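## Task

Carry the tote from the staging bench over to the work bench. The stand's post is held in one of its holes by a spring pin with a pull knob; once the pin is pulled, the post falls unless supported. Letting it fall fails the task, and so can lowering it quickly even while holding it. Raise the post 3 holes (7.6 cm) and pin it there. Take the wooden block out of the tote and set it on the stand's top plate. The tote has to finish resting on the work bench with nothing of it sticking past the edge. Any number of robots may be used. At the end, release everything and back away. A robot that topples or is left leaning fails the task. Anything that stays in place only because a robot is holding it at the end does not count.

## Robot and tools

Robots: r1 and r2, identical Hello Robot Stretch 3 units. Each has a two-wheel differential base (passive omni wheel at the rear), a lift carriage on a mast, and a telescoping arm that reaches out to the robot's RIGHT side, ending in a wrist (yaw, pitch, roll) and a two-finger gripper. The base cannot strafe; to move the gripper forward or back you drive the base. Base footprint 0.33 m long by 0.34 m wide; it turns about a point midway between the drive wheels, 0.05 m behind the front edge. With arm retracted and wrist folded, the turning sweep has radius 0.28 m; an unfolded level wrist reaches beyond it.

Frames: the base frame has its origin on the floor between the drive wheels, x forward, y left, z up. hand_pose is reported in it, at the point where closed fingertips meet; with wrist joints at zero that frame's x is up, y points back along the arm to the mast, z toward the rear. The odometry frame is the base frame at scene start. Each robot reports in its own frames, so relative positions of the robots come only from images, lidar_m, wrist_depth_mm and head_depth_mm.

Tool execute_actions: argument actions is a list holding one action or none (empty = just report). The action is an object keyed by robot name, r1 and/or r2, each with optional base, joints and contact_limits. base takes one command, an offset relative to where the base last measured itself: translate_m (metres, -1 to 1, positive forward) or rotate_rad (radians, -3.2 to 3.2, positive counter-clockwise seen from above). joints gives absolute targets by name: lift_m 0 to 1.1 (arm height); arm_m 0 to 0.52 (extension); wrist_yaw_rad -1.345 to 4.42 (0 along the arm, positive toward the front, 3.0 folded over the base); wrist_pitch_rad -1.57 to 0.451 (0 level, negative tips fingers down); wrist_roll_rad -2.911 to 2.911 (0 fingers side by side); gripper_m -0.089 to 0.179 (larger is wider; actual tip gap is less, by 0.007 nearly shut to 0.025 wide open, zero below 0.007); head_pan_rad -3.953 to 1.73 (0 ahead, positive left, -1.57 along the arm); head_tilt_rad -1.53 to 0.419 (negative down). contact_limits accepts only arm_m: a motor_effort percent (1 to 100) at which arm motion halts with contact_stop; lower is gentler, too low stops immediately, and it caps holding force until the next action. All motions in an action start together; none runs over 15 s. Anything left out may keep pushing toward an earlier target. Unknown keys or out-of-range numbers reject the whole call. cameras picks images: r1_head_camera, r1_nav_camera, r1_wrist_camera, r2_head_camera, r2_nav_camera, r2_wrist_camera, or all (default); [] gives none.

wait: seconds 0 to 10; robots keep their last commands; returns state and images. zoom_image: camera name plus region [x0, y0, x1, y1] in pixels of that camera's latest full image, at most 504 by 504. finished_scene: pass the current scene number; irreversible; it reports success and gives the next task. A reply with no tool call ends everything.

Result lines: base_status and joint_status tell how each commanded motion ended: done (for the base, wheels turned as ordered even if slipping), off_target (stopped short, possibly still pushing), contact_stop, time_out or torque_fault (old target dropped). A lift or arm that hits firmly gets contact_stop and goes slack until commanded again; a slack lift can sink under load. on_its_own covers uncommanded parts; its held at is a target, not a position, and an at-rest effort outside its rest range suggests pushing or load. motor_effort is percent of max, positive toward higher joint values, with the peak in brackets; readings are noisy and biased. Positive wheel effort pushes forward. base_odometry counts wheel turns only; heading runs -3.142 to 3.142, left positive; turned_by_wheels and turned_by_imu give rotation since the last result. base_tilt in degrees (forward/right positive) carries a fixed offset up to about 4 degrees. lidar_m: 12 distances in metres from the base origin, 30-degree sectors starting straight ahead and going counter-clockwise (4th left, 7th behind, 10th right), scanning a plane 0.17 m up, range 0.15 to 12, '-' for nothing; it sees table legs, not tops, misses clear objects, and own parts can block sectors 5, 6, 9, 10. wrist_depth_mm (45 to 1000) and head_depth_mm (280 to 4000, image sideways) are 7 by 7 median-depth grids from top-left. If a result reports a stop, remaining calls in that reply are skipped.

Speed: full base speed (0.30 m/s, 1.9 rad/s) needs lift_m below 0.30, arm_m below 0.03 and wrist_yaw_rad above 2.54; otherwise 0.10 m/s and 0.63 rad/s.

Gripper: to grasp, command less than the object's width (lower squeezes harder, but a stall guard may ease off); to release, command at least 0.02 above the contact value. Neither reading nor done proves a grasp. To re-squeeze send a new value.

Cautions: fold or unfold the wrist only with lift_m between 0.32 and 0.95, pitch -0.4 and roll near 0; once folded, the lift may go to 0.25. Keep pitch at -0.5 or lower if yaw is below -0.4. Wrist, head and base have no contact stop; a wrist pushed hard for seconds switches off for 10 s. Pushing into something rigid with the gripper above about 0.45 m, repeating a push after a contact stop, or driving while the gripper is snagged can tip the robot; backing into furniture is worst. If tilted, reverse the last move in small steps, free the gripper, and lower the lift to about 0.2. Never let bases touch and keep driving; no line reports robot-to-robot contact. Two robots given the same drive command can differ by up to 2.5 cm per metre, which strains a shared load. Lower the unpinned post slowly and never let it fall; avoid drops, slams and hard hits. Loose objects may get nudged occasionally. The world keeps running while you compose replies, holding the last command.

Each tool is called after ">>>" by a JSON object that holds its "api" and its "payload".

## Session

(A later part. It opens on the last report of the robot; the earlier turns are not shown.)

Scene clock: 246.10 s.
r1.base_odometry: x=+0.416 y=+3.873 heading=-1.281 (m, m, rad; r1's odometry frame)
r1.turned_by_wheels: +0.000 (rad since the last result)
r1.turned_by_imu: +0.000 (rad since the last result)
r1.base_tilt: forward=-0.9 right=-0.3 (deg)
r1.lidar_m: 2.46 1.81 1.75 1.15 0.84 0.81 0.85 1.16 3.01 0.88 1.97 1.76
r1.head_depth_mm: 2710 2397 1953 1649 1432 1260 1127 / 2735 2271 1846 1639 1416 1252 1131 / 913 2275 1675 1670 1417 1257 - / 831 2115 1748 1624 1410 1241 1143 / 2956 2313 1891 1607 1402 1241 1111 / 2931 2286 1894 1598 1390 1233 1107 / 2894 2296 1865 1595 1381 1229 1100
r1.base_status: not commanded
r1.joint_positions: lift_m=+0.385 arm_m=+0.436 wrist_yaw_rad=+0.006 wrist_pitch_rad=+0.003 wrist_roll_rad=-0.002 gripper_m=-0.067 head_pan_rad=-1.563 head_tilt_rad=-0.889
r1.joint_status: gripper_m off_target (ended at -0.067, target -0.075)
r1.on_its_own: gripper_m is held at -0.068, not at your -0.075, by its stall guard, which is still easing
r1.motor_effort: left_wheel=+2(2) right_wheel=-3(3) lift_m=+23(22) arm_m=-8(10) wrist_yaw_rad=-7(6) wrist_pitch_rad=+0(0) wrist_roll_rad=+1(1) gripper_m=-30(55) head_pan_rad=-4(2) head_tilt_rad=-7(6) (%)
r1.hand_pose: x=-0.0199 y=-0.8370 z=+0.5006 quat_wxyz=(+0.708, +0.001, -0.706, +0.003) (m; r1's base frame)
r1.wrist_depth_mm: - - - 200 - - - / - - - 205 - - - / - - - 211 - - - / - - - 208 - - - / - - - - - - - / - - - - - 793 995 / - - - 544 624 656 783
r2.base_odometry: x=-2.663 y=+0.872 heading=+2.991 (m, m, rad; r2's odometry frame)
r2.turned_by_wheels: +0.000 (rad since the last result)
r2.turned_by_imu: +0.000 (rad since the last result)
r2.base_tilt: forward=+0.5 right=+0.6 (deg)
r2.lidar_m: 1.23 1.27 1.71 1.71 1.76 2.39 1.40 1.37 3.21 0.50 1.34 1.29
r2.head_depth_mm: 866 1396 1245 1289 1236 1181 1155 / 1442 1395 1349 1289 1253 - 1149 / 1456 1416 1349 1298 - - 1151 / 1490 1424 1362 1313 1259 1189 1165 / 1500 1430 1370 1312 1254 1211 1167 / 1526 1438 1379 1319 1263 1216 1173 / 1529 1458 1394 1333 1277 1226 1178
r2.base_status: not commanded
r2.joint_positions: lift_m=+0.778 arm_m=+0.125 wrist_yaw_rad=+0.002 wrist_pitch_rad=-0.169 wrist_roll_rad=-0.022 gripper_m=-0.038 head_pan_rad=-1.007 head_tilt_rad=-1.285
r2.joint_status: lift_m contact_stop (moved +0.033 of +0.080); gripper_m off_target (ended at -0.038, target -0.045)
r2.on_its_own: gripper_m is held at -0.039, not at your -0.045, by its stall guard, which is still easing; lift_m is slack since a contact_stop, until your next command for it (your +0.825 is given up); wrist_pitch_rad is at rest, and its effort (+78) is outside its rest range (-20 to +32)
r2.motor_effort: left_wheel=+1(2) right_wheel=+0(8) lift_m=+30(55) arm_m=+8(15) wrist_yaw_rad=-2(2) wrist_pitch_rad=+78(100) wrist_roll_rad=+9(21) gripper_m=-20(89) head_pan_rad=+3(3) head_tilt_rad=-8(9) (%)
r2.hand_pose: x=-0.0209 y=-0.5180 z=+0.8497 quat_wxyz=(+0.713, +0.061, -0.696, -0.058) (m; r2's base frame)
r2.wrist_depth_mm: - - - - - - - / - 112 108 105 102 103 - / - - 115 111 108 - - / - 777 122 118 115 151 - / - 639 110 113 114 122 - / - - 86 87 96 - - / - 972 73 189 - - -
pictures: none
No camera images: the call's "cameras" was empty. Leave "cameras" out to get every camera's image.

>>> {"api": "execute_actions", "payload": {"actions": [{"r2":{"joints":{"lift_m":0.75}},"r1":{"joints":{"gripper_m":-0.085}}}], "cameras": []}}

>>> {"api": "execute_actions", "payload": {"actions": [{"r1":{"joints":{"arm_m":0.424}}}], "cameras": ["r1_wrist_camera"]}}

Scene clock: 247.27 s.
r1.base_odometry: x=+0.416 y=+3.873 heading=-1.281 (m, m, rad; r1's odometry frame)
r1.turned_by_wheels: +0.000 (rad since the last result)
r1.turned_by_imu: +0.000 (rad since the last result)
r1.base_tilt: forward=-1.0 right=-0.4 (deg)
r1.lidar_m: 2.46 1.81 1.75 1.14 0.84 0.81 0.85 1.16 3.01 0.88 1.98 1.76
r1.head_depth_mm: 2724 2368 1939 1649 1432 1257 1124 / 2705 2286 1835 1644 1423 1255 1132 / 909 2269 1686 1668 1417 1261 - / 832 2121 1751 1611 1408 1245 1139 / 2937 2312 1905 1608 1403 1242 1109 / 2925 2284 1879 1604 1395 1234 1104 / 2922 2259 1873 1600 1392 1230 1102
r1.base_status: not commanded
r1.joint_positions: lift_m=+0.385 arm_m=+0.436 wrist_yaw_rad=+0.006 wrist_pitch_rad=+0.003 wrist_roll_rad=-0.002 gripper_m=-0.081 head_pan_rad=-1.563 head_tilt_rad=-0.889
r1.joint_status: gripper_m off_target (ended at -0.081, target -0.085)
r1.motor_effort: left_wheel=+2(2) right_wheel=-2(3) lift_m=+22(22) arm_m=-9(9) wrist_yaw_rad=-6(7) wrist_pitch_rad=+0(1) wrist_roll_rad=+1(1) gripper_m=-13(100) head_pan_rad=-4(4) head_tilt_rad=-7(7) (%)
r1.hand_pose: x=-0.0199 y=-0.8370 z=+0.5006 quat_wxyz=(+0.708, +0.001, -0.706, +0.003) (m; r1's base frame)
r1.wrist_depth_mm: - - - 199 - - - / - - - 205 - - - / - - - 209 - - - / - - - 207 - - - / - - - - - - - / - - - - - 799 995 / - - - 539 627 652 783
r2.base_odometry: x=-2.663 y=+0.872 heading=+2.991 (m, m, rad; r2's odometry frame)
r2.turned_by_wheels: +0.000 (rad since the last result)
r2.turned_by_imu: -0.001 (rad since the last result)
r2.base_tilt: forward=+0.6 right=+0.6 (deg)
r2.lidar_m: 1.23 1.27 1.71 1.71 1.76 2.38 1.40 1.37 3.23 0.50 1.35 1.29
r2.head_depth_mm: 865 1387 1195 1281 1234 1189 - / 1449 1406 1349 1291 1251 - 1151 / 1459 1419 1357 1294 - - 1155 / 1493 1429 1366 1305 1257 1192 1159 / 1510 1432 1374 1315 1256 1212 1164 / 1522 1446 1385 1323 1268 1216 1167 / 1531 1458 1388 1326 1278 1223 1176
r2.base_status: not commanded
r2.joint_positions: lift_m=+0.750 arm_m=+0.124 wrist_yaw_rad=+0.002 wrist_pitch_rad=-0.077 wrist_roll_rad=-0.019 gripper_m=-0.034 head_pan_rad=-1.007 head_tilt_rad=-1.285
r2.joint_status: all done
r2.on_its_own: gripper_m is held at -0.035, not at your -0.045, by its stall guard, which is still easing; arm_m is at rest, and its effort (+16) is outside its rest range (-14 to +14); wrist_pitch_rad is at rest, and its effort (+36) is outside its rest range (-20 to +32)
r2.motor_effort: left_wheel=+0(1) right_wheel=+1(2) lift_m=+23(32) arm_m=+16(17) wrist_yaw_rad=-2(2) wrist_pitch_rad=+36(77) wrist_roll_rad=+7(9) gripper_m=-24(24) head_pan_rad=+3(3) head_tilt_rad=-9(9) (%)
r2.hand_pose: x=-0.0209 y=-0.5225 z=+0.8452 quat_wxyz=(+0.714, +0.028, -0.700, -0.026) (m; r2's base frame)
r2.wrist_depth_mm: - - - - - - - / - 982 112 109 106 - - / - - 117 114 111 - - / - 171 123 118 116 147 - / - 114 99 99 101 121 - / - 80 73 81 - - - / - 977 448 177 - - -
pictures: none
No camera images: the call's "cameras" was empty. Leave "cameras" out to get every camera's image.

Scene clock: 248.33 s.
r1.base_odometry: x=+0.416 y=+3.873 heading=-1.281 (m, m, rad; r1's odometry frame)
r1.turned_by_wheels: +0.000 (rad since the last result)
r1.turned_by_imu: +0.000 (rad since the last result)
r1.base_tilt: forward=-0.8 right=-0.4 (deg)
r1.lidar_m: 2.46 1.81 1.75 1.14 0.84 0.81 0.85 1.16 3.01 0.88 1.97 1.76
r1.head_depth_mm: 2696 2386 1944 1649 1423 1256 1127 / 2721 2287 1830 1632 1417 1254 1131 / 911 2294 1683 1668 1415 1257 - / 830 2133 1772 1624 1410 1246 1142 / 2956 2312 1901 1613 1405 1244 1113 / 2900 2281 1888 1610 1393 1234 1109 / 2881 2282 1871 1595 1385 1229 1100
r1.base_status: not commanded
r1.joint_positions: lift_m=+0.385 arm_m=+0.424 wrist_yaw_rad=+0.003 wrist_pitch_rad=-0.018 wrist_roll_rad=-0.002 gripper_m=-0.077 head_pan_rad=-1.563 head_tilt_rad=-0.889
r1.joint_status: all done
r1.on_its_own: gripper_m is held at -0.078, not at your -0.085, by its stall guard, which is still easing
r1.motor_effort: left_wheel=+0(2) right_wheel=+1(2) lift_m=+22(22) arm_m=-4(10) wrist_yaw_rad=-3(7) wrist_pitch_rad=+5(6) wrist_roll_rad=+1(1) gripper_m=-28(35) head_pan_rad=-3(4) head_tilt_rad=-6(6) (%)
r1.hand_pose: x=-0.0207 y=-0.8251 z=+0.4952 quat_wxyz=(+0.708, +0.008, -0.706, -0.006) (m; r1's base frame)
r1.wrist_depth_mm: - - - 210 - - - / - - - 216 - - - / - - - 221 - - - / - - - 218 - - - / - - - - - - - / - - - - - 775 948 / - - 971 532 636 639 763
r2.base_odometry: x=-2.663 y=+0.872 heading=+2.991 (m, m, rad; r2's odometry frame)
r2.turned_by_wheels: +0.000 (rad since the last result)
r2.turned_by_imu: +0.000 (rad since the last result)
r2.base_tilt: forward=+0.5 right=+0.5 (deg)
r2.lidar_m: 1.23 1.27 1.72 1.71 1.76 2.38 1.40 1.37 3.23 0.50 1.34 1.29
r2.head_depth_mm: 866 1392 1204 1287 1233 1190 - / 1456 1407 1347 1288 1255 - 1148 / 1458 1417 1358 1301 - - 1156 / 1498 1429 1367 1312 1257 1192 1165 / 1512 1441 1376 1310 1264 1212 1169 / 1517 1439 1386 1330 1272 1222 1172 / 1528 1461 1392 1333 1273 1227 1180
r2.base_status: not commanded
r2.joint_positions: lift_m=+0.750 arm_m=+0.124 wrist_yaw_rad=+0.002 wrist_pitch_rad=-0.076 wrist_roll_rad=-0.019 gripper_m=-0.028 head_pan_rad=-1.007 head_tilt_rad=-1.285
r2.joint_status: not commanded
r2.on_its_own: gripper_m is held at -0.029, not at your -0.045, by its stall guard, which is still easing; arm_m is at rest, and its effort (+17) is outside its rest range (-14 to +14); wrist_pitch_rad is at rest, and its effort (+36) is outside its rest range (-20 to +32)
r2.motor_effort: left_wheel=+0(0) right_wheel=+2(2) lift_m=+23(24) arm_m=+17(16) wrist_yaw_rad=-2(2) wrist_pitch_rad=+36(36) wrist_roll_rad=+7(7) gripper_m=-22(23) head_pan_rad=+2(3) head_tilt_rad=-9(9) (%)
r2.hand_pose: x=-0.0209 y=-0.5226 z=+0.8453 quat_wxyz=(+0.714, +0.028, -0.700, -0.026) (m; r2's base frame)
r2.wrist_depth_mm: - - - - - - - / - - 112 109 106 - - / - - 116 113 110 - - / - 170 122 119 115 147 - / - 114 99 100 102 121 - / - 80 73 81 - - - / - 979 450 177 - - -
pictures: r1_wrist_camera
Images, in order (width x height): r1_wrist_camera 644x364.

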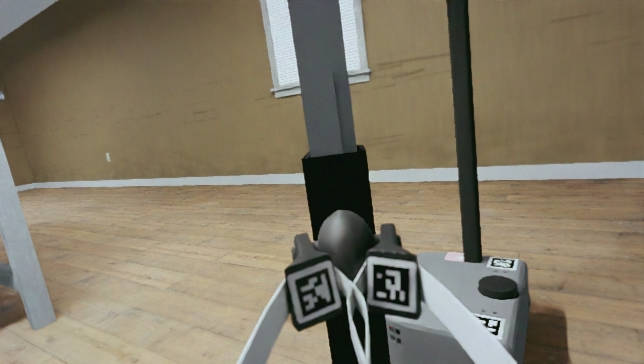

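>>> {"api": "execute_actions", "payload": {"actions": [{"r1":{"joints":{"gripper_m":0.06}},"r2":{"joints":{"gripper_m":-0.04}}}], "cameras": []}}

>>> {"api": "execute_actions", "payload": {"actions": [{"r1":{"joints":{"arm_m":0.46}}}], "cameras": []}}

>>> {"api": "execute_actions", "payload": {"actions": [{"r1":{"joints":{"gripper_m":-0.08}}}], "cameras": []}}

>>> {"api": "execute_actions", "payload": {"actions": [{"r1":{"joints":{"arm_m":0.435}}}], "cameras": []}}

>>> {"api": "execute_actions", "payload": {"actions": [{"r1":{"joints":{"gripper_m":0.06}}}], "cameras": []}}

>>> {"api": "execute_actions", "payload": {"actions": [{"r1":{"joints":{"arm_m":0.447}}}], "cameras": []}}

>>> {"api": "execute_actions", "payload": {"actions": [{"r1":{"joints":{"gripper_m":-0.06}}}], "cameras": []}}

>>> {"api": "execute_actions", "payload": {"actions": [{"r1":{"joints":{"arm_m":0.432}}}], "cameras": []}}

>>> {"api": "execute_actions", "payload": {"actions": [{"r2":{"joints":{"lift_m":0.825}}}], "cameras": ["r1_wrist_camera"]}}

Scene clock: 250.67 s.
r1.base_odometry: x=+0.416 y=+3.873 heading=-1.281 (m, m, rad; r1's odometry frame)
r1.turned_by_wheels: +0.000 (rad since the last result)
r1.turned_by_imu: +0.001 (rad since the last result)
r1.base_tilt: forward=-0.9 right=-0.4 (deg)
r1.lidar_m: 2.45 1.81 1.75 1.14 0.84 0.81 0.85 1.17 3.02 0.88 1.98 1.76
r1.head_depth_mm: 2721 2379 1948 1644 1427 1259 1128 / 2711 2294 1838 1636 1419 1257 1128 / 911 2285 1673 1674 1414 1258 - / 830 2112 1768 1613 1411 1245 1138 / 2952 2283 1899 1609 1402 1248 1114 / 2938 2289 1892 1611 1400 1234 1104 / 2875 2290 1882 1609 1386 1229 1103
r1.base_status: not commanded
r1.joint_positions: lift_m=+0.385 arm_m=+0.424 wrist_yaw_rad=+0.003 wrist_pitch_rad=-0.018 wrist_roll_rad=-0.002 gripper_m=+0.060 head_pan_rad=-1.563 head_tilt_rad=-0.889
r1.joint_status: all done
r1.motor_effort: left_wheel=+0(0) right_wheel=+1(1) lift_m=+22(22) arm_m=-3(4) wrist_yaw_rad=-2(3) wrist_pitch_rad=+6(6) wrist_roll_rad=+0(1) gripper_m=+0(91) head_pan_rad=-2(3) head_tilt_rad=-6(6) (%)
r1.hand_pose: x=-0.0207 y=-0.8251 z=+0.4952 quat_wxyz=(+0.708, +0.008, -0.706, -0.006) (m; r1's base frame)
r1.wrist_depth_mm: - - - 210 - - - / - - - 215 - - - / - - - 221 - - - / - - - 219 - - - / - - - 222 - - - / - - - 234 724 954 950 / - - 919 829 630 603 769
r2.base_odometry: x=-2.663 y=+0.872 heading=+2.991 (m, m, rad; r2's odometry frame)
r2.turned_by_wheels: +0.000 (rad since the last result)
r2.turned_by_imu: -0.001 (rad since the last result)
r2.base_tilt: forward=+0.4 right=+0.4 (deg)
r2.lidar_m: 1.23 1.27 1.71 1.71 1.76 2.38 1.40 1.37 3.23 0.50 1.34 1.29
r2.head_depth_mm: 871 1389 1192 1283 1239 1186 - / 1454 1415 1343 1289 1259 - 1149 / 1464 1412 1349 1301 - - 1155 / 1487 1425 1360 1304 1261 1194 1165 / 1507 1433 1372 1318 1257 1212 1169 / 1517 1442 1383 1327 1272 1214 1171 / 1526 1456 1394 1329 1280 1228 1180
r2.base_status: not commanded
r2.joint_positions: lift_m=+0.750 arm_m=+0.124 wrist_yaw_rad=+0.002 wrist_pitch_rad=-0.076 wrist_roll_rad=-0.019 gripper_m=-0.032 head_pan_rad=-1.007 head_tilt_rad=-1.285
r2.joint_status: gripper_m off_target (ended at -0.032, target -0.040)
r2.on_its_own: gripper_m is held at -0.034, not at your -0.040, by its stall guard, which is still easing; arm_m is at rest, and its effort (+17) is outside its rest range (-14 to +14); wrist_pitch_rad is at rest, and its effort (+36) is outside its rest range (-20 to +32)
r2.motor_effort: left_wheel=+0(1) right_wheel=+2(2) lift_m=+24(23) arm_m=+17(17) wrist_yaw_rad=-2(2) wrist_pitch_rad=+36(36) wrist_roll_rad=+7(7) gripper_m=-22(83) head_pan_rad=+2(2) head_tilt_rad=-9(9) (%)
r2.hand_pose: x=-0.0209 y=-0.5225 z=+0.8453 quat_wxyz=(+0.714, +0.028, -0.700, -0.026) (m; r2's base frame)
r2.wrist_depth_mm: - - - - - - - / - 990 112 109 106 - - / - - 117 114 111 - - / - 170 122 118 115 146 - / - 114 99 100 101 121 - / - 81 73 82 - - - / - 949 453 177 - - -
pictures: none
No camera images: the call's "cameras" was empty. Leave "cameras" out to get every camera's image.

Scene clock: 251.97 s.
r1.base_odometry: x=+0.416 y=+3.873 heading=-1.281 (m, m, rad; r1's odometry frame)
r1.turned_by_wheels: +0.000 (rad since the last result)
r1.turned_by_imu: +0.000 (rad since the last result)
r1.base_tilt: forward=-0.9 right=-0.3 (deg)
r1.lidar_m: 2.46 1.82 1.75 1.14 0.84 0.81 0.85 1.16 3.01 0.88 1.97 1.76
r1.head_depth_mm: 2698 2386 1954 1642 1424 1261 1127 / 2698 2270 1843 1644 1413 1260 1129 / 910 2280 1684 1665 1418 1258 - / 832 2117 1765 1575 1408 1243 1143 / 2925 2293 1902 1617 1407 1235 1114 / 2923 2285 1889 1604 1396 1238 1103 / 2880 2278 1869 1609 1390 1227 1103
r1.base_status: not commanded
r1.joint_positions: lift_m=+0.385 arm_m=+0.460 wrist_yaw_rad=+0.002 wrist_pitch_rad=-0.018 wrist_roll_rad=-0.002 gripper_m=+0.060 head_pan_rad=-1.563 head_tilt_rad=-0.889
r1.joint_status: all done
r1.motor_effort: left_wheel=+0(0) right_wheel=+1(1) lift_m=+22(22) arm_m=+5(8) wrist_yaw_rad=-2(3) wrist_pitch_rad=+6(6) wrist_roll_rad=+1(1) gripper_m=+0(0) head_pan_rad=-4(3) head_tilt_rad=-6(6) (%)
r1.hand_pose: x=-0.0208 y=-0.8604 z=+0.4951 quat_wxyz=(+0.708, +0.008, -0.706, -0.006) (m; r1's base frame)
r1.wrist_depth_mm: - - - 176 - - - / - - - 179 - - - / - - - 185 - - - / - - - 183 - - - / - - - 187 - - - / - - - 192 704 801 940 / - - 918 202 615 584 780
r2.base_odometry: x=-2.663 y=+0.872 heading=+2.991 (m, m, rad; r2's odometry frame)
r2.turned_by_wheels: +0.000 (rad since the last result)
r2.turned_by_imu: +0.000 (rad since the last result)
r2.base_tilt: forward=+0.6 right=+0.5 (deg)
r2.lidar_m: 1.23 1.27 1.72 1.71 1.77 2.38 1.40 1.37 3.23 0.50 1.35 1.29
r2.head_depth_mm: 856 1381 1200 1286 1234 1186 - / 1455 1409 1351 1292 1252 - 1147 / 1456 1416 1354 1298 - - 1152 / 1494 1422 1363 1309 1259 1197 1168 / 1507 1443 1372 1317 1264 1215 1173 / 1525 1446 1377 1324 1266 1219 1167 / 1532 1459 1396 1330 1273 1222 1179
r2.base_status: not commanded
r2.joint_positions: lift_m=+0.750 arm_m=+0.124 wrist_yaw_rad=+0.002 wrist_pitch_rad=-0.076 wrist_roll_rad=-0.019 gripper_m=-0.027 head_pan_rad=-1.007 head_tilt_rad=-1.285
r2.joint_status: not commanded
r2.on_its_own: gripper_m is held at -0.027, not at your -0.040, by its stall guard, which is still easing; arm_m is at rest, and its effort (+17) is outside its rest range (-14 to +14); wrist_pitch_rad is at rest, and its effort (+36) is outside its rest range (-20 to +32)
r2.motor_effort: left_wheel=+0(0) right_wheel=+2(2) lift_m=+24(23) arm_m=+17(17) wrist_yaw_rad=-2(2) wrist_pitch_rad=+36(36) wrist_roll_rad=+8(8) gripper_m=-3(23) head_pan_rad=+3(3) head_tilt_rad=-8(9) (%)
r2.hand_pose: x=-0.0209 y=-0.5225 z=+0.8453 quat_wxyz=(+0.714, +0.028, -0.700, -0.026) (m; r2's base frame)
r2.wrist_depth_mm: - - - - - - - / - 973 112 109 106 - - / - - 117 113 111 - - / - 152 122 119 115 147 - / - 114 98 100 101 120 - / - 81 73 81 - - - / - 422 474 177 - - -
pictures: none
No camera images: the call's "cameras" was empty. Leave "cameras" out to get every camera's image.

Scene clock: 253.87 s.
r1.base_odometry: x=+0.416 y=+3.873 heading=-1.281 (m, m, rad; r1's odometry frame)
r1.turned_by_wheels: +0.000 (rad since the last result)
r1.turned_by_imu: +0.001 (rad since the last result)
r1.base_tilt: forward=-0.8 right=-0.4 (deg)
r1.lidar_m: 2.46 1.80 1.75 1.14 0.84 0.81 0.85 1.16 3.01 0.88 1.97 1.77
r1.head_depth_mm: 2690 2370 1943 1648 1426 1252 1128 / 2686 2288 1836 1644 1420 1247 1131 / 912 2261 1683 1664 1414 1260 - / 832 2126 1769 1568 1410 1243 1142 / 2960 2296 1891 1613 1403 1234 1108 / 2926 2294 1898 1597 1391 1234 1106 / 2916 2273 1888 1593 1385 1232 1099
r1.base_status: not commanded
r1.joint_positions: lift_m=+0.385 arm_m=+0.460 wrist_yaw_rad=+0.005 wrist_pitch_rad=-0.009 wrist_roll_rad=-0.002 gripper_m=-0.078 head_pan_rad=-1.563 head_tilt_rad=-0.889
r1.joint_status: all done
r1.motor_effort: left_wheel=+2(2) right_wheel=-4(4) lift_m=+23(23) arm_m=-2(4) wrist_yaw_rad=-5(6) wrist_pitch_rad=+3(6) wrist_roll_rad=+1(1) gripper_m=-39(100) head_pan_rad=-3(4) head_tilt_rad=-7(6) (%)
r1.hand_pose: x=-0.0201 y=-0.8612 z=+0.4975 quat_wxyz=(+0.708, +0.005, -0.706, -0.002) (m; r1's base frame)
r1.wrist_depth_mm: - - - 176 - - - / - - - 179 - - - / - - - 185 - - - / - - - 182 - - - / - - - 186 - - - / - - - 151 - 769 965 / - - 976 200 616 616 780
r2.base_odometry: x=-2.663 y=+0.872 heading=+2.991 (m, m, rad; r2's odometry frame)
r2.turned_by_wheels: +0.000 (rad since the last result)
r2.turned_by_imu: +0.000 (rad since the last result)
r2.base_tilt: forward=+0.5 right=+0.4 (deg)
r2.lidar_m: 1.23 1.27 1.71 1.71 1.77 2.38 1.40 1.37 3.21 0.50 1.35 1.29
r2.head_depth_mm: 855 1385 1195 1283 1236 1186 - / 1442 1400 1342 1287 1253 - 1151 / 1466 1415 1360 1302 - - 1160 / 1491 1426 1360 1304 1257 1194 1166 / 1500 1440 1376 1317 1263 1214 1170 / 1516 1440 1381 1323 1268 1220 1177 / 1528 1457 1385 1322 1271 1227 1177
r2.base_status: not commanded
r2.joint_positions: lift_m=+0.750 arm_m=+0.124 wrist_yaw_rad=+0.002 wrist_pitch_rad=-0.076 wrist_roll_rad=-0.019 gripper_m=-0.026 head_pan_rad=-1.007 head_tilt_rad=-1.285
r2.joint_status: not commanded
r2.on_its_own: gripper_m is held at -0.027, not at your -0.040, by its stall guard, which is not easing now; arm_m is at rest, and its effort (+17) is outside its rest range (-14 to +14); wrist_pitch_rad is at rest, and its effort (+36) is outside its rest range (-20 to +32)
r2.motor_effort: left_wheel=+0(0) right_wheel=+2(2) lift_m=+23(24) arm_m=+17(17) wrist_yaw_rad=-2(2) wrist_pitch_rad=+36(36) wrist_roll_rad=+8(7) gripper_m=-21(21) head_pan_rad=+2(2) head_tilt_rad=-9(10) (%)
r2.hand_pose: x=-0.0209 y=-0.5225 z=+0.8453 quat_wxyz=(+0.714, +0.028, -0.700, -0.026) (m; r2's base frame)
r2.wrist_depth_mm: - - - - - - - / - 966 112 109 106 - - / - - 117 113 110 - - / - 151 122 119 115 147 - / - 114 99 100 101 121 - / - 81 73 81 - - - / - 431 474 176 - - -
pictures: none
No camera images: the call's "cameras" was empty. Leave "cameras" out to get every camera's image.

Scene clock: 255.00 s.
r1.base_odometry: x=+0.416 y=+3.873 heading=-1.281 (m, m, rad; r1's odometry frame)
r1.turned_by_wheels: +0.000 (rad since the last result)
r1.turned_by_imu: +0.000 (rad since the last result)
r1.base_tilt: forward=-0.9 right=-0.3 (deg)
r1.lidar_m: 2.45 1.81 1.75 1.14 0.84 0.81 0.85 1.17 3.01 0.88 1.97 1.76
r1.head_depth_mm: 2721 2367 1943 1641 1430 1265 1129 / 2711 2279 1846 1632 1421 1252 1133 / 941 2274 1681 1667 1416 1257 - / 852 993 1747 1618 1408 1242 1138 / 2931 2309 1888 1606 1403 1233 1112 / 2889 2299 1889 1599 1394 1234 1103 / 2869 2253 1868 1598 1383 1228 1101
r1.base_status: not commanded
r1.joint_positions: lift_m=+0.385 arm_m=+0.436 wrist_yaw_rad=+0.006 wrist_pitch_rad=+0.003 wrist_roll_rad=-0.002 gripper_m=-0.074 head_pan_rad=-1.563 head_tilt_rad=-0.889
r1.joint_status: all done
r1.on_its_own: gripper_m is held at -0.073, not at your -0.080, by its stall guard, which is still easing
r1.motor_effort: left_wheel=+2(5) right_wheel=-3(8) lift_m=+22(23) arm_m=-9(25) wrist_yaw_rad=-7(7) wrist_pitch_rad=+0(3) wrist_roll_rad=+1(1) gripper_m=-3(39) head_pan_rad=-3(3) head_tilt_rad=-7(7) (%)
r1.hand_pose: x=-0.0198 y=-0.8371 z=+0.5006 quat_wxyz=(+0.708, +0.002, -0.706, +0.003) (m; r1's base frame)
r1.wrist_depth_mm: - - - 200 - - - / - - - 205 - - - / - - - 211 - - - / - - - 207 - - - / - - - - - - - / - - - - - 791 - / - - - 538 624 659 799
r2.base_odometry: x=-2.663 y=+0.872 heading=+2.991 (m, m, rad; r2's odometry frame)
r2.turned_by_wheels: +0.000 (rad since the last result)
r2.turned_by_imu: +0.000 (rad since the last result)
r2.base_tilt: forward=+0.4 right=+0.5 (deg)
r2.lidar_m: 1.23 1.27 1.71 1.71 1.77 2.38 1.40 1.37 3.22 0.50 1.34 1.29
r2.head_depth_mm: 863 1382 1195 1280 1241 1187 - / 1448 1407 1348 1289 1258 - 1148 / 1453 1410 1362 1298 - - 1154 / 1491 1424 1369 1309 1252 1188 1163 / 1498 1436 1373 1314 1268 1213 1167 / 1530 1442 1387 1323 1265 1216 1169 / 1533 1459 1394 1328 1278 1219 1171
r2.base_status: not commanded
r2.joint_positions: lift_m=+0.750 arm_m=+0.124 wrist_yaw_rad=+0.002 wrist_pitch_rad=-0.140 wrist_roll_rad=-0.012 gripper_m=-0.026 head_pan_rad=-1.007 head_tilt_rad=-1.285
r2.joint_status: not commanded
r2.on_its_own: gripper_m is held at -0.027, not at your -0.040, by its stall guard, which is not easing now; arm_m is at rest, and its effort (+15) is outside its rest range (-14 to +14); wrist_pitch_rad is at rest, and its effort (+65) is outside its rest range (-20 to +32)
r2.motor_effort: left_wheel=+1(0) right_wheel=+1(3) lift_m=+32(31) arm_m=+15(17) wrist_yaw_rad=-2(2) wrist_pitch_rad=+65(75) wrist_roll_rad=+4(8) gripper_m=-21(22) head_pan_rad=+3(3) head_tilt_rad=-8(7) (%)
r2.hand_pose: x=-0.0209 y=-0.5194 z=+0.8288 quat_wxyz=(+0.710, +0.051, -0.701, -0.049) (m; r2's base frame)
r2.wrist_depth_mm: - - - - - - - / - 113 108 105 102 - - / - 995 114 111 108 - - / - 156 121 117 114 150 - / - 125 110 110 111 120 - / - 92 84 85 94 - - / - 73 71 183 - - -
pictures: none
No camera images: the call's "cameras" was empty. Leave "cameras" out to get every camera's image.

Scene clock: 256.80 s.
r1.base_odometry: x=+0.416 y=+3.873 heading=-1.281 (m, m, rad; r1's odometry frame)
r1.turned_by_wheels: +0.000 (rad since the last result)
r1.turned_by_imu: +0.000 (rad since the last result)
r1.base_tilt: forward=-0.9 right=-0.4 (deg)
r1.lidar_m: 2.45 1.82 1.75 1.14 0.84 0.81 0.84 1.17 3.01 0.88 1.98 1.76
r1.head_depth_mm: 2723 2391 1948 1642 1424 1260 1129 / 2731 2285 1835 1640 1424 1256 1131 / 938 2278 1677 1664 1411 1258 - / 852 990 1724 1618 1406 1243 1138 / 2943 2298 1896 1612 1406 1240 1109 / 2949 2283 1892 1610 1393 1233 1109 / 2907 2276 1881 1595 1393 1229 1101
r1.base_status: not commanded
r1.joint_positions: lift_m=+0.385 arm_m=+0.435 wrist_yaw_rad=+0.003 wrist_pitch_rad=-0.018 wrist_roll_rad=-0.002 gripper_m=+0.060 head_pan_rad=-1.563 head_tilt_rad=-0.889
r1.joint_status: all done
r1.motor_effort: left_wheel=+0(2) right_wheel=+0(3) lift_m=+23(22) arm_m=-4(9) wrist_yaw_rad=-3(7) wrist_pitch_rad=+6(6) wrist_roll_rad=+1(1) gripper_m=+0(91) head_pan_rad=-3(4) head_tilt_rad=-7(6) (%)
r1.hand_pose: x=-0.0207 y=-0.8361 z=+0.4952 quat_wxyz=(+0.708, +0.008, -0.706, -0.006) (m; r1's base frame)
r1.wrist_depth_mm: - - - 199 - - - / - - - 205 - - - / - - - 211 - - - / - - - 207 - - - / - - - 211 - - - / - - - 220 722 938 949 / - - 916 847 626 593 773
r2.base_odometry: x=-2.663 y=+0.872 heading=+2.991 (m, m, rad; r2's odometry frame)
r2.turned_by_wheels: +0.000 (rad since the last result)
r2.turned_by_imu: +0.000 (rad since the last result)
r2.base_tilt: forward=+0.4 right=+0.5 (deg)
r2.lidar_m: 1.23 1.27 1.71 1.71 1.77 2.39 1.40 1.37 3.22 0.50 1.35 1.29
r2.head_depth_mm: 863 1394 1198 1285 1238 1181 - / 1458 1407 1348 1291 1253 - 1147 / 1457 1420 1352 1301 - - 1152 / 1492 1421 1360 1306 1259 1199 1162 / 1509 1433 1371 1314 1262 1213 1167 / 1513 1439 1379 1322 1262 1211 1166 / 1539 1454 1391 1328 1278 1220 1175
r2.base_status: not commanded
r2.joint_positions: lift_m=+0.750 arm_m=+0.124 wrist_yaw_rad=+0.002 wrist_pitch_rad=-0.140 wrist_roll_rad=-0.012 gripper_m=-0.026 head_pan_rad=-1.007 head_tilt_rad=-1.285
r2.joint_status: not commanded
r2.on_its_own: gripper_m is held at -0.027, not at your -0.040, by its stall guard, which is not easing now; arm_m is at rest, and its effort (+15) is outside its rest range (-14 to +14); wrist_pitch_rad is at rest, and its effort (+65) is outside its rest range (-20 to +32)
r2.motor_effort: left_wheel=+0(0) right_wheel=+1(1) lift_m=+31(31) arm_m=+15(15) wrist_yaw_rad=-2(3) wrist_pitch_rad=+65(66) wrist_roll_rad=+5(5) gripper_m=-21(21) head_pan_rad=+2(2) head_tilt_rad=-8(9) (%)
r2.hand_pose: x=-0.0209 y=-0.5194 z=+0.8288 quat_wxyz=(+0.710, +0.051, -0.701, -0.049) (m; r2's base frame)
r2.wrist_depth_mm: - - - - - - - / - 112 108 105 103 - - / - 956 114 111 108 - - / - 156 120 117 114 150 - / - 125 110 110 111 120 - / - 92 84 84 94 - - / - 73 71 182 - - -
pictures: none
No camera images: the call's "cameras" was empty. Leave "cameras" out to get every camera's image.

Scene clock: 257.67 s.
r1.base_odometry: x=+0.416 y=+3.873 heading=-1.281 (m, m, rad; r1's odometry frame)
r1.turned_by_wheels: +0.000 (rad since the last result)
r1.turned_by_imu: +0.000 (rad since the last result)
r1.base_tilt: forward=-0.9 right=-0.4 (deg)
r1.lidar_m: 2.45 1.81 1.75 1.15 0.84 0.81 0.85 1.16 3.01 0.88 1.98 1.76
r1.head_depth_mm: 2728 2402 1931 1649 1423 1258 1126 / 2730 2290 1838 1635 1421 1256 1133 / 941 2270 1679 1674 1421 1260 - / 852 995 1754 1575 1406 1242 1141 / 2925 2297 1896 1610 1406 1242 1109 / 2895 2295 1897 1604 1403 1234 1105 / 2880 2270 1876 1600 1387 1232 1103
r1.base_status: not commanded
r1.joint_positions: lift_m=+0.385 arm_m=+0.447 wrist_yaw_rad=+0.003 wrist_pitch_rad=-0.018 wrist_roll_rad=-0.002 gripper_m=+0.060 head_pan_rad=-1.563 head_tilt_rad=-0.889
r1.joint_status: all done
r1.motor_effort: left_wheel=+0(0) right_wheel=+0(0) lift_m=+22(23) arm_m=+4(8) wrist_yaw_rad=-2(3) wrist_pitch_rad=+6(6) wrist_roll_rad=+1(0) gripper_m=+1(0) head_pan_rad=-5(2) head_tilt_rad=-7(6) (%)
r1.hand_pose: x=-0.0208 y=-0.8474 z=+0.4952 quat_wxyz=(+0.708, +0.008, -0.706, -0.006) (m; r1's base frame)
r1.wrist_depth_mm: - - - 188 - - - / - - - 193 - - - / - - - 198 - - - / - - - 195 - - - / - - - 200 - - - / - - - 208 714 821 943 / - - 909 840 618 581 763
r2.base_odometry: x=-2.663 y=+0.872 heading=+2.991 (m, m, rad; r2's odometry frame)
r2.turned_by_wheels: +0.000 (rad since the last result)
r2.turned_by_imu: +0.000 (rad since the last result)
r2.base_tilt: forward=+0.6 right=+0.6 (deg)
r2.lidar_m: 1.23 1.27 1.71 1.71 1.77 2.39 1.40 1.37 3.21 0.50 1.34 1.28
r2.head_depth_mm: 859 1400 1201 1286 1232 1183 - / 1455 1411 1348 1296 1255 - 1147 / 1457 1416 1350 1298 - - 1158 / 1483 1426 1364 1306 1256 1189 1167 / 1507 1435 1369 1312 1257 1218 1163 / 1514 1443 1384 1326 1264 1218 1169 / 1532 1450 1392 1332 1272 1220 1182
r2.base_status: not commanded
r2.joint_positions: lift_m=+0.750 arm_m=+0.124 wrist_yaw_rad=+0.002 wrist_pitch_rad=-0.140 wrist_roll_rad=-0.012 gripper_m=-0.026 head_pan_rad=-1.007 head_tilt_rad=-1.285
r2.joint_status: not commanded
r2.on_its_own: gripper_m is held at -0.027, not at your -0.040, by its stall guard, which is not easing now; arm_m is at rest, and its effort (+15) is outside its rest range (-14 to +14); wrist_pitch_rad is at rest, and its effort (+66) is outside its rest range (-20 to +32)
r2.motor_effort: left_wheel=+0(0) right_wheel=+0(0) lift_m=+31(32) arm_m=+15(15) wrist_yaw_rad=-2(2) wrist_pitch_rad=+66(65) wrist_roll_rad=+5(5) gripper_m=-21(21) head_pan_rad=+3(2) head_tilt_rad=-9(8) (%)
r2.hand_pose: x=-0.0209 y=-0.5194 z=+0.8288 quat_wxyz=(+0.710, +0.051, -0.701, -0.049) (m; r2's base frame)
r2.wrist_depth_mm: - - - - - - - / - 113 108 106 102 - - / - 982 114 110 108 - - / - 157 120 117 114 149 - / - 124 109 110 111 119 - / - 92 84 84 94 - - / - 73 71 184 - - -
pictures: none
No camera images: the call's "cameras" was empty. Leave "cameras" out to get every camera's image.

Scene clock: 259.87 s.
r1.base_odometry: x=+0.416 y=+3.873 heading=-1.281 (m, m, rad; r1's odometry frame)
r1.turned_by_wheels: +0.000 (rad since the last result)
r1.turned_by_imu: +0.001 (rad since the last result)
r1.base_tilt: forward=-0.8 right=-0.3 (deg)
r1.lidar_m: 2.46 1.81 1.75 1.15 0.84 0.81 0.84 1.17 3.00 0.88 1.98 1.77
r1.head_depth_mm: 2719 2367 1944 1645 1428 1260 1130 / 2689 2287 1832 1647 1424 1256 1130 / 940 2262 1683 1673 1418 1256 - / 853 992 1729 1574 1413 1243 1141 / 2963 2280 1893 1614 1401 1239 1109 / 2939 2290 1881 1606 1395 1234 1107 / 2885 2268 1874 1599 1386 1232 1106
r1.base_status: not commanded
r1.joint_positions: lift_m=+0.385 arm_m=+0.447 wrist_yaw_rad=+0.005 wrist_pitch_rad=-0.013 wrist_roll_rad=-0.002 gripper_m=-0.055 head_pan_rad=-1.563 head_tilt_rad=-0.889
r1.joint_status: gripper_m off_target (ended at -0.055, target -0.060)
r1.motor_effort: left_wheel=+1(1) right_wheel=-2(3) lift_m=+23(22) arm_m=+4(4) wrist_yaw_rad=-5(6) wrist_pitch_rad=+4(6) wrist_roll_rad=+1(1) gripper_m=-27(100) head_pan_rad=-2(3) head_tilt_rad=-7(6) (%)
r1.hand_pose: x=-0.0202 y=-0.8475 z=+0.4965 quat_wxyz=(+0.708, +0.007, -0.706, -0.003) (m; r1's base frame)
r1.wrist_depth_mm: - - - 188 - - - / - - - 194 - - - / - - - 199 - - - / - - - 195 - - - / - - - 200 - - - / - - - 163 - 771 974 / - - 969 826 636 634 776
r2.base_odometry: x=-2.663 y=+0.872 heading=+2.991 (m, m, rad; r2's odometry frame)
r2.turned_by_wheels: +0.000 (rad since the last result)
r2.turned_by_imu: +0.000 (rad since the last result)
r2.base_tilt: forward=+0.5 right=+0.5 (deg)
r2.lidar_m: 1.23 1.27 1.71 1.71 1.76 2.39 1.40 1.37 3.21 0.50 1.34 1.28
r2.head_depth_mm: 860 1394 1197 1283 1234 1185 - / 1450 1410 1342 1295 1248 - 1152 / 1454 1419 1359 1296 - - 1155 / 1476 1428 1362 1308 1261 1193 1163 / 1507 1433 1375 1314 1262 1214 1161 / 1523 1440 1383 1328 1271 1215 1174 / 1526 1459 1393 1332 1276 1223 1175
r2.base_status: not commanded
r2.joint_positions: lift_m=+0.750 arm_m=+0.124 wrist_yaw_rad=+0.002 wrist_pitch_rad=-0.156 wrist_roll_rad=-0.012 gripper_m=-0.026 head_pan_rad=-1.007 head_tilt_rad=-1.285
r2.joint_status: not commanded
r2.on_its_own: wrist_pitch_rad is held at -0.157, not at your +0.000, by its stall guard, which is not easing now; gripper_m is held at -0.027, not at your -0.040, by its stall guard, which is not easing now
r2.motor_effort: left_wheel=+0(1) right_wheel=+1(1) lift_m=+27(31) arm_m=+13(15) wrist_yaw_rad=-2(2) wrist_pitch_rad=+0(66) wrist_roll_rad=+5(5) gripper_m=-21(21) head_pan_rad=+3(3) head_tilt_rad=-9(8) (%)
r2.hand_pose: x=-0.0209 y=-0.5185 z=+0.8250 quat_wxyz=(+0.709, +0.057, -0.700, -0.054) (m; r2's base frame)
r2.wrist_depth_mm: - - - - - - - / - 112 107 105 102 - - / - 977 114 110 108 - - / - 154 120 117 114 147 - / - 123 108 109 110 118 - / - 91 83 84 93 - - / - 73 71 185 - - -
pictures: none
No camera images: the call's "cameras" was empty. Leave "cameras" out to get every camera's image.

Scene clock: 260.80 s.
r1.base_odometry: x=+0.416 y=+3.873 heading=-1.281 (m, m, rad; r1's odometry frame)
r1.turned_by_wheels: +0.000 (rad since the last result)
r1.turned_by_imu: +0.000 (rad since the last result)
r1.base_tilt: forward=-0.8 right=-0.3 (deg)
r1.lidar_m: 2.46 1.82 1.75 1.14 0.84 0.81 0.85 1.16 3.01 0.88 1.97 1.76
r1.head_depth_mm: 2718 2363 1938 1642 1431 1255 1126 / 2703 2290 1842 1642 1424 1250 1135 / 939 2278 1684 1668 1413 1255 - / 851 991 1765 1623 1412 1245 1134 / 2931 2295 1897 1615 1395 1238 1111 / 2912 2304 1894 1604 1394 1233 1104 / 2873 2274 1882 1594 1386 1233 1101
r1.base_status: not commanded
r1.joint_positions: lift_m=+0.385 arm_m=+0.433 wrist_yaw_rad=+0.005 wrist_pitch_rad=-0.010 wrist_roll_rad=-0.002 gripper_m=-0.052 head_pan_rad=-1.563 head_tilt_rad=-0.889
r1.joint_status: all done
r1.on_its_own: gripper_m is held at -0.053, not at your -0.060, by its stall guard, which is still easing
r1.motor_effort: left_wheel=+2(2) right_wheel=-3(4) lift_m=+22(22) arm_m=-8(11) wrist_yaw_rad=-5(6) wrist_pitch_rad=+3(4) wrist_roll_rad=+1(1) gripper_m=-25(29) head_pan_rad=-5(5) head_tilt_rad=-6(6) (%)
r1.hand_pose: x=-0.0201 y=-0.8337 z=+0.4974 quat_wxyz=(+0.708, +0.006, -0.706, -0.002) (m; r1's base frame)
r1.wrist_depth_mm: - - - 202 - - - / - - - 206 - - - / - - - 214 - - - / - - - 209 - - - / - - - - - - - / - - - - - 781 992 / - - 977 532 629 645 778
r2.base_odometry: x=-2.663 y=+0.872 heading=+2.991 (m, m, rad; r2's odometry frame)
r2.turned_by_wheels: +0.000 (rad since the last result)
r2.turned_by_imu: +0.000 (rad since the last result)
r2.base_tilt: forward=+0.5 right=+0.5 (deg)
r2.lidar_m: 1.23 1.28 1.72 1.71 1.77 2.39 1.40 1.37 3.22 0.50 1.35 1.29
r2.head_depth_mm: 862 1389 1199 1289 1240 1180 - / 1455 1406 1347 1291 1262 - 1148 / 1451 1416 1351 1299 - - 1153 / 1496 1430 1374 1302 1262 1193 1164 / 1507 1437 1374 1313 1261 1211 1162 / 1515 1447 1383 1320 1268 1213 1170 / 1532 1453 1389 1329 1281 1226 1178
r2.base_status: not commanded
r2.joint_positions: lift_m=+0.750 arm_m=+0.124 wrist_yaw_rad=+0.002 wrist_pitch_rad=-0.156 wrist_roll_rad=-0.012 gripper_m=-0.026 head_pan_rad=-1.007 head_tilt_rad=-1.285
r2.joint_status: not commanded
r2.on_its_own: wrist_pitch_rad is held at -0.157, not at your +0.000, by its stall guard, which is not easing now; gripper_m is held at -0.027, not at your -0.040, by its stall guard, which is not easing now
r2.motor_effort: left_wheel=+0(0) right_wheel=+0(0) lift_m=+27(26) arm_m=+13(13) wrist_yaw_rad=-2(2) wrist_pitch_rad=+0(0) wrist_roll_rad=+5(5) gripper_m=-20(20) head_pan_rad=+2(2) head_tilt_rad=-8(9) (%)
r2.hand_pose: x=-0.0209 y=-0.5185 z=+0.8250 quat_wxyz=(+0.709, +0.057, -0.700, -0.054) (m; r2's base frame)
r2.wrist_depth_mm: - - - - - - - / - 112 107 105 102 - - / - 981 114 110 107 - - / - 154 121 117 114 147 - / - 123 108 109 110 118 - / - 91 83 84 93 - - / - 73 71 186 - - -
pictures: none
No camera images: the call's "cameras" was empty. Leave "cameras" out to get every camera's image.

Scene clock: 262.57 s.
r1.base_odometry: x=+0.416 y=+3.873 heading=-1.281 (m, m, rad; r1's odometry frame)
r1.turned_by_wheels: +0.000 (rad since the last result)
r1.turned_by_imu: +0.000 (rad since the last result)
r1.base_tilt: forward=-0.9 right=-0.4 (deg)
r1.lidar_m: 2.46 1.81 1.75 1.15 0.84 0.81 0.85 1.17 3.02 0.88 1.97 1.76
r1.head_depth_mm: 2700 2375 1952 1648 1422 1256 1126 / 2744 2273 1841 1640 1418 1254 1131 / 911 2268 1681 1670 1414 1254 - / 832 2141 1767 1619 1411 1245 1143 / 2922 2307 1906 1613 1402 1237 1112 / 2906 2293 1889 1610 1389 1231 1105 / 2900 2269 1890 1594 1393 1237 1105
r1.base_status: not commanded
r1.joint_positions: lift_m=+0.385 arm_m=+0.433 wrist_yaw_rad=+0.005 wrist_pitch_rad=-0.010 wrist_roll_rad=-0.002 gripper_m=-0.049 head_pan_rad=-1.563 head_tilt_rad=-0.889
r1.joint_status: not commanded
r1.on_its_own: gripper_m is held at -0.050, not at your -0.060, by its stall guard, which is not easing now
r1.motor_effort: left_wheel=+2(2) right_wheel=-3(3) lift_m=+22(23) arm_m=-7(9) wrist_yaw_rad=-5(6) wrist_pitch_rad=+3(3) wrist_roll_rad=+1(1) gripper_m=-23(25) head_pan_rad=-3(3) head_tilt_rad=-7(7) (%)
r1.hand_pose: x=-0.0201 y=-0.8337 z=+0.4974 quat_wxyz=(+0.708, +0.005, -0.706, -0.002) (m; r1's base frame)
r1.wrist_depth_mm: - - - 202 - - - / - - - 207 - - - / - - - 214 - - - / - - - 210 - - - / - - - - - - - / - - - - - 790 976 / - - 984 834 633 650 795
r2.base_odometry: x=-2.663 y=+0.872 heading=+2.991 (m, m, rad; r2's odometry frame)
r2.turned_by_wheels: +0.000 (rad since the last result)
r2.turned_by_imu: +0.000 (rad since the last result)
r2.base_tilt: forward=+0.5 right=+0.5 (deg)
r2.lidar_m: 1.23 1.27 1.72 1.71 1.77 2.38 1.40 1.37 3.22 0.50 1.34 1.29
r2.head_depth_mm: 864 1380 1269 1286 1237 1182 1148 / 1449 1402 1348 1293 1260 - 1148 / 1457 1418 1355 1294 - - 1157 / 1496 1422 1368 1303 1253 1194 1162 / 1502 1436 1379 1315 1262 1203 1167 / 1528 1442 1381 1321 1265 1215 1170 / 1523 1459 1386 1330 1280 1226 1179
r2.base_status: not commanded
r2.joint_positions: lift_m=+0.796 arm_m=+0.125 wrist_yaw_rad=+0.007 wrist_pitch_rad=-0.276 wrist_roll_rad=-0.027 gripper_m=-0.027 head_pan_rad=-1.007 head_tilt_rad=-1.286
r2.joint_status: lift_m contact_stop (moved +0.046 of +0.075)
r2.on_its_own: wrist_pitch_rad is held at -0.157, not at your +0.000, by its stall guard, which is not easing now; gripper_m is held at -0.027, not at your -0.040, by its stall guard, which is not easing now; lift_m is slack since a contact_stop, until your next command for it (your +0.825 is given up); wrist_pitch_rad is at rest, and its effort (+56) is outside its rest range (-20 to +32)
r2.motor_effort: left_wheel=+3(5) right_wheel=-10(15) lift_m=+29(48) arm_m=+4(13) wrist_yaw_rad=-7(7) wrist_pitch_rad=+56(77) wrist_roll_rad=+10(19) gripper_m=-19(20) head_pan_rad=+3(2) head_tilt_rad=-8(9) (%)
r2.hand_pose: x=-0.0199 y=-0.5097 z=+0.8420 quat_wxyz=(+0.710, +0.101, -0.690, -0.094) (m; r2's base frame)
r2.wrist_depth_mm: - - 147 - - - - / - 961 108 105 102 102 - / - 960 117 113 109 - - / - 717 127 122 118 141 - / - - 109 111 112 126 - / - - 89 90 103 - - / - - 77 209 - - -
pictures: r1_wrist_camera
Images, in order (width x height): r1_wrist_camera 644x364.

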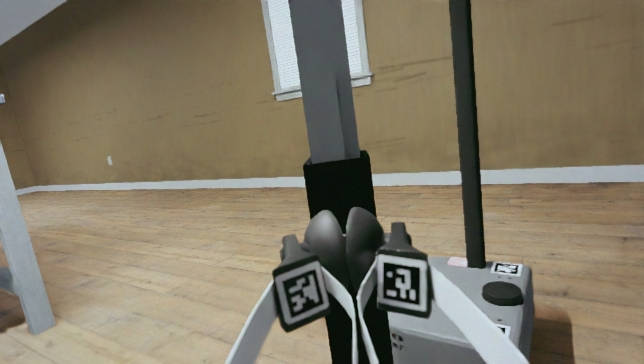

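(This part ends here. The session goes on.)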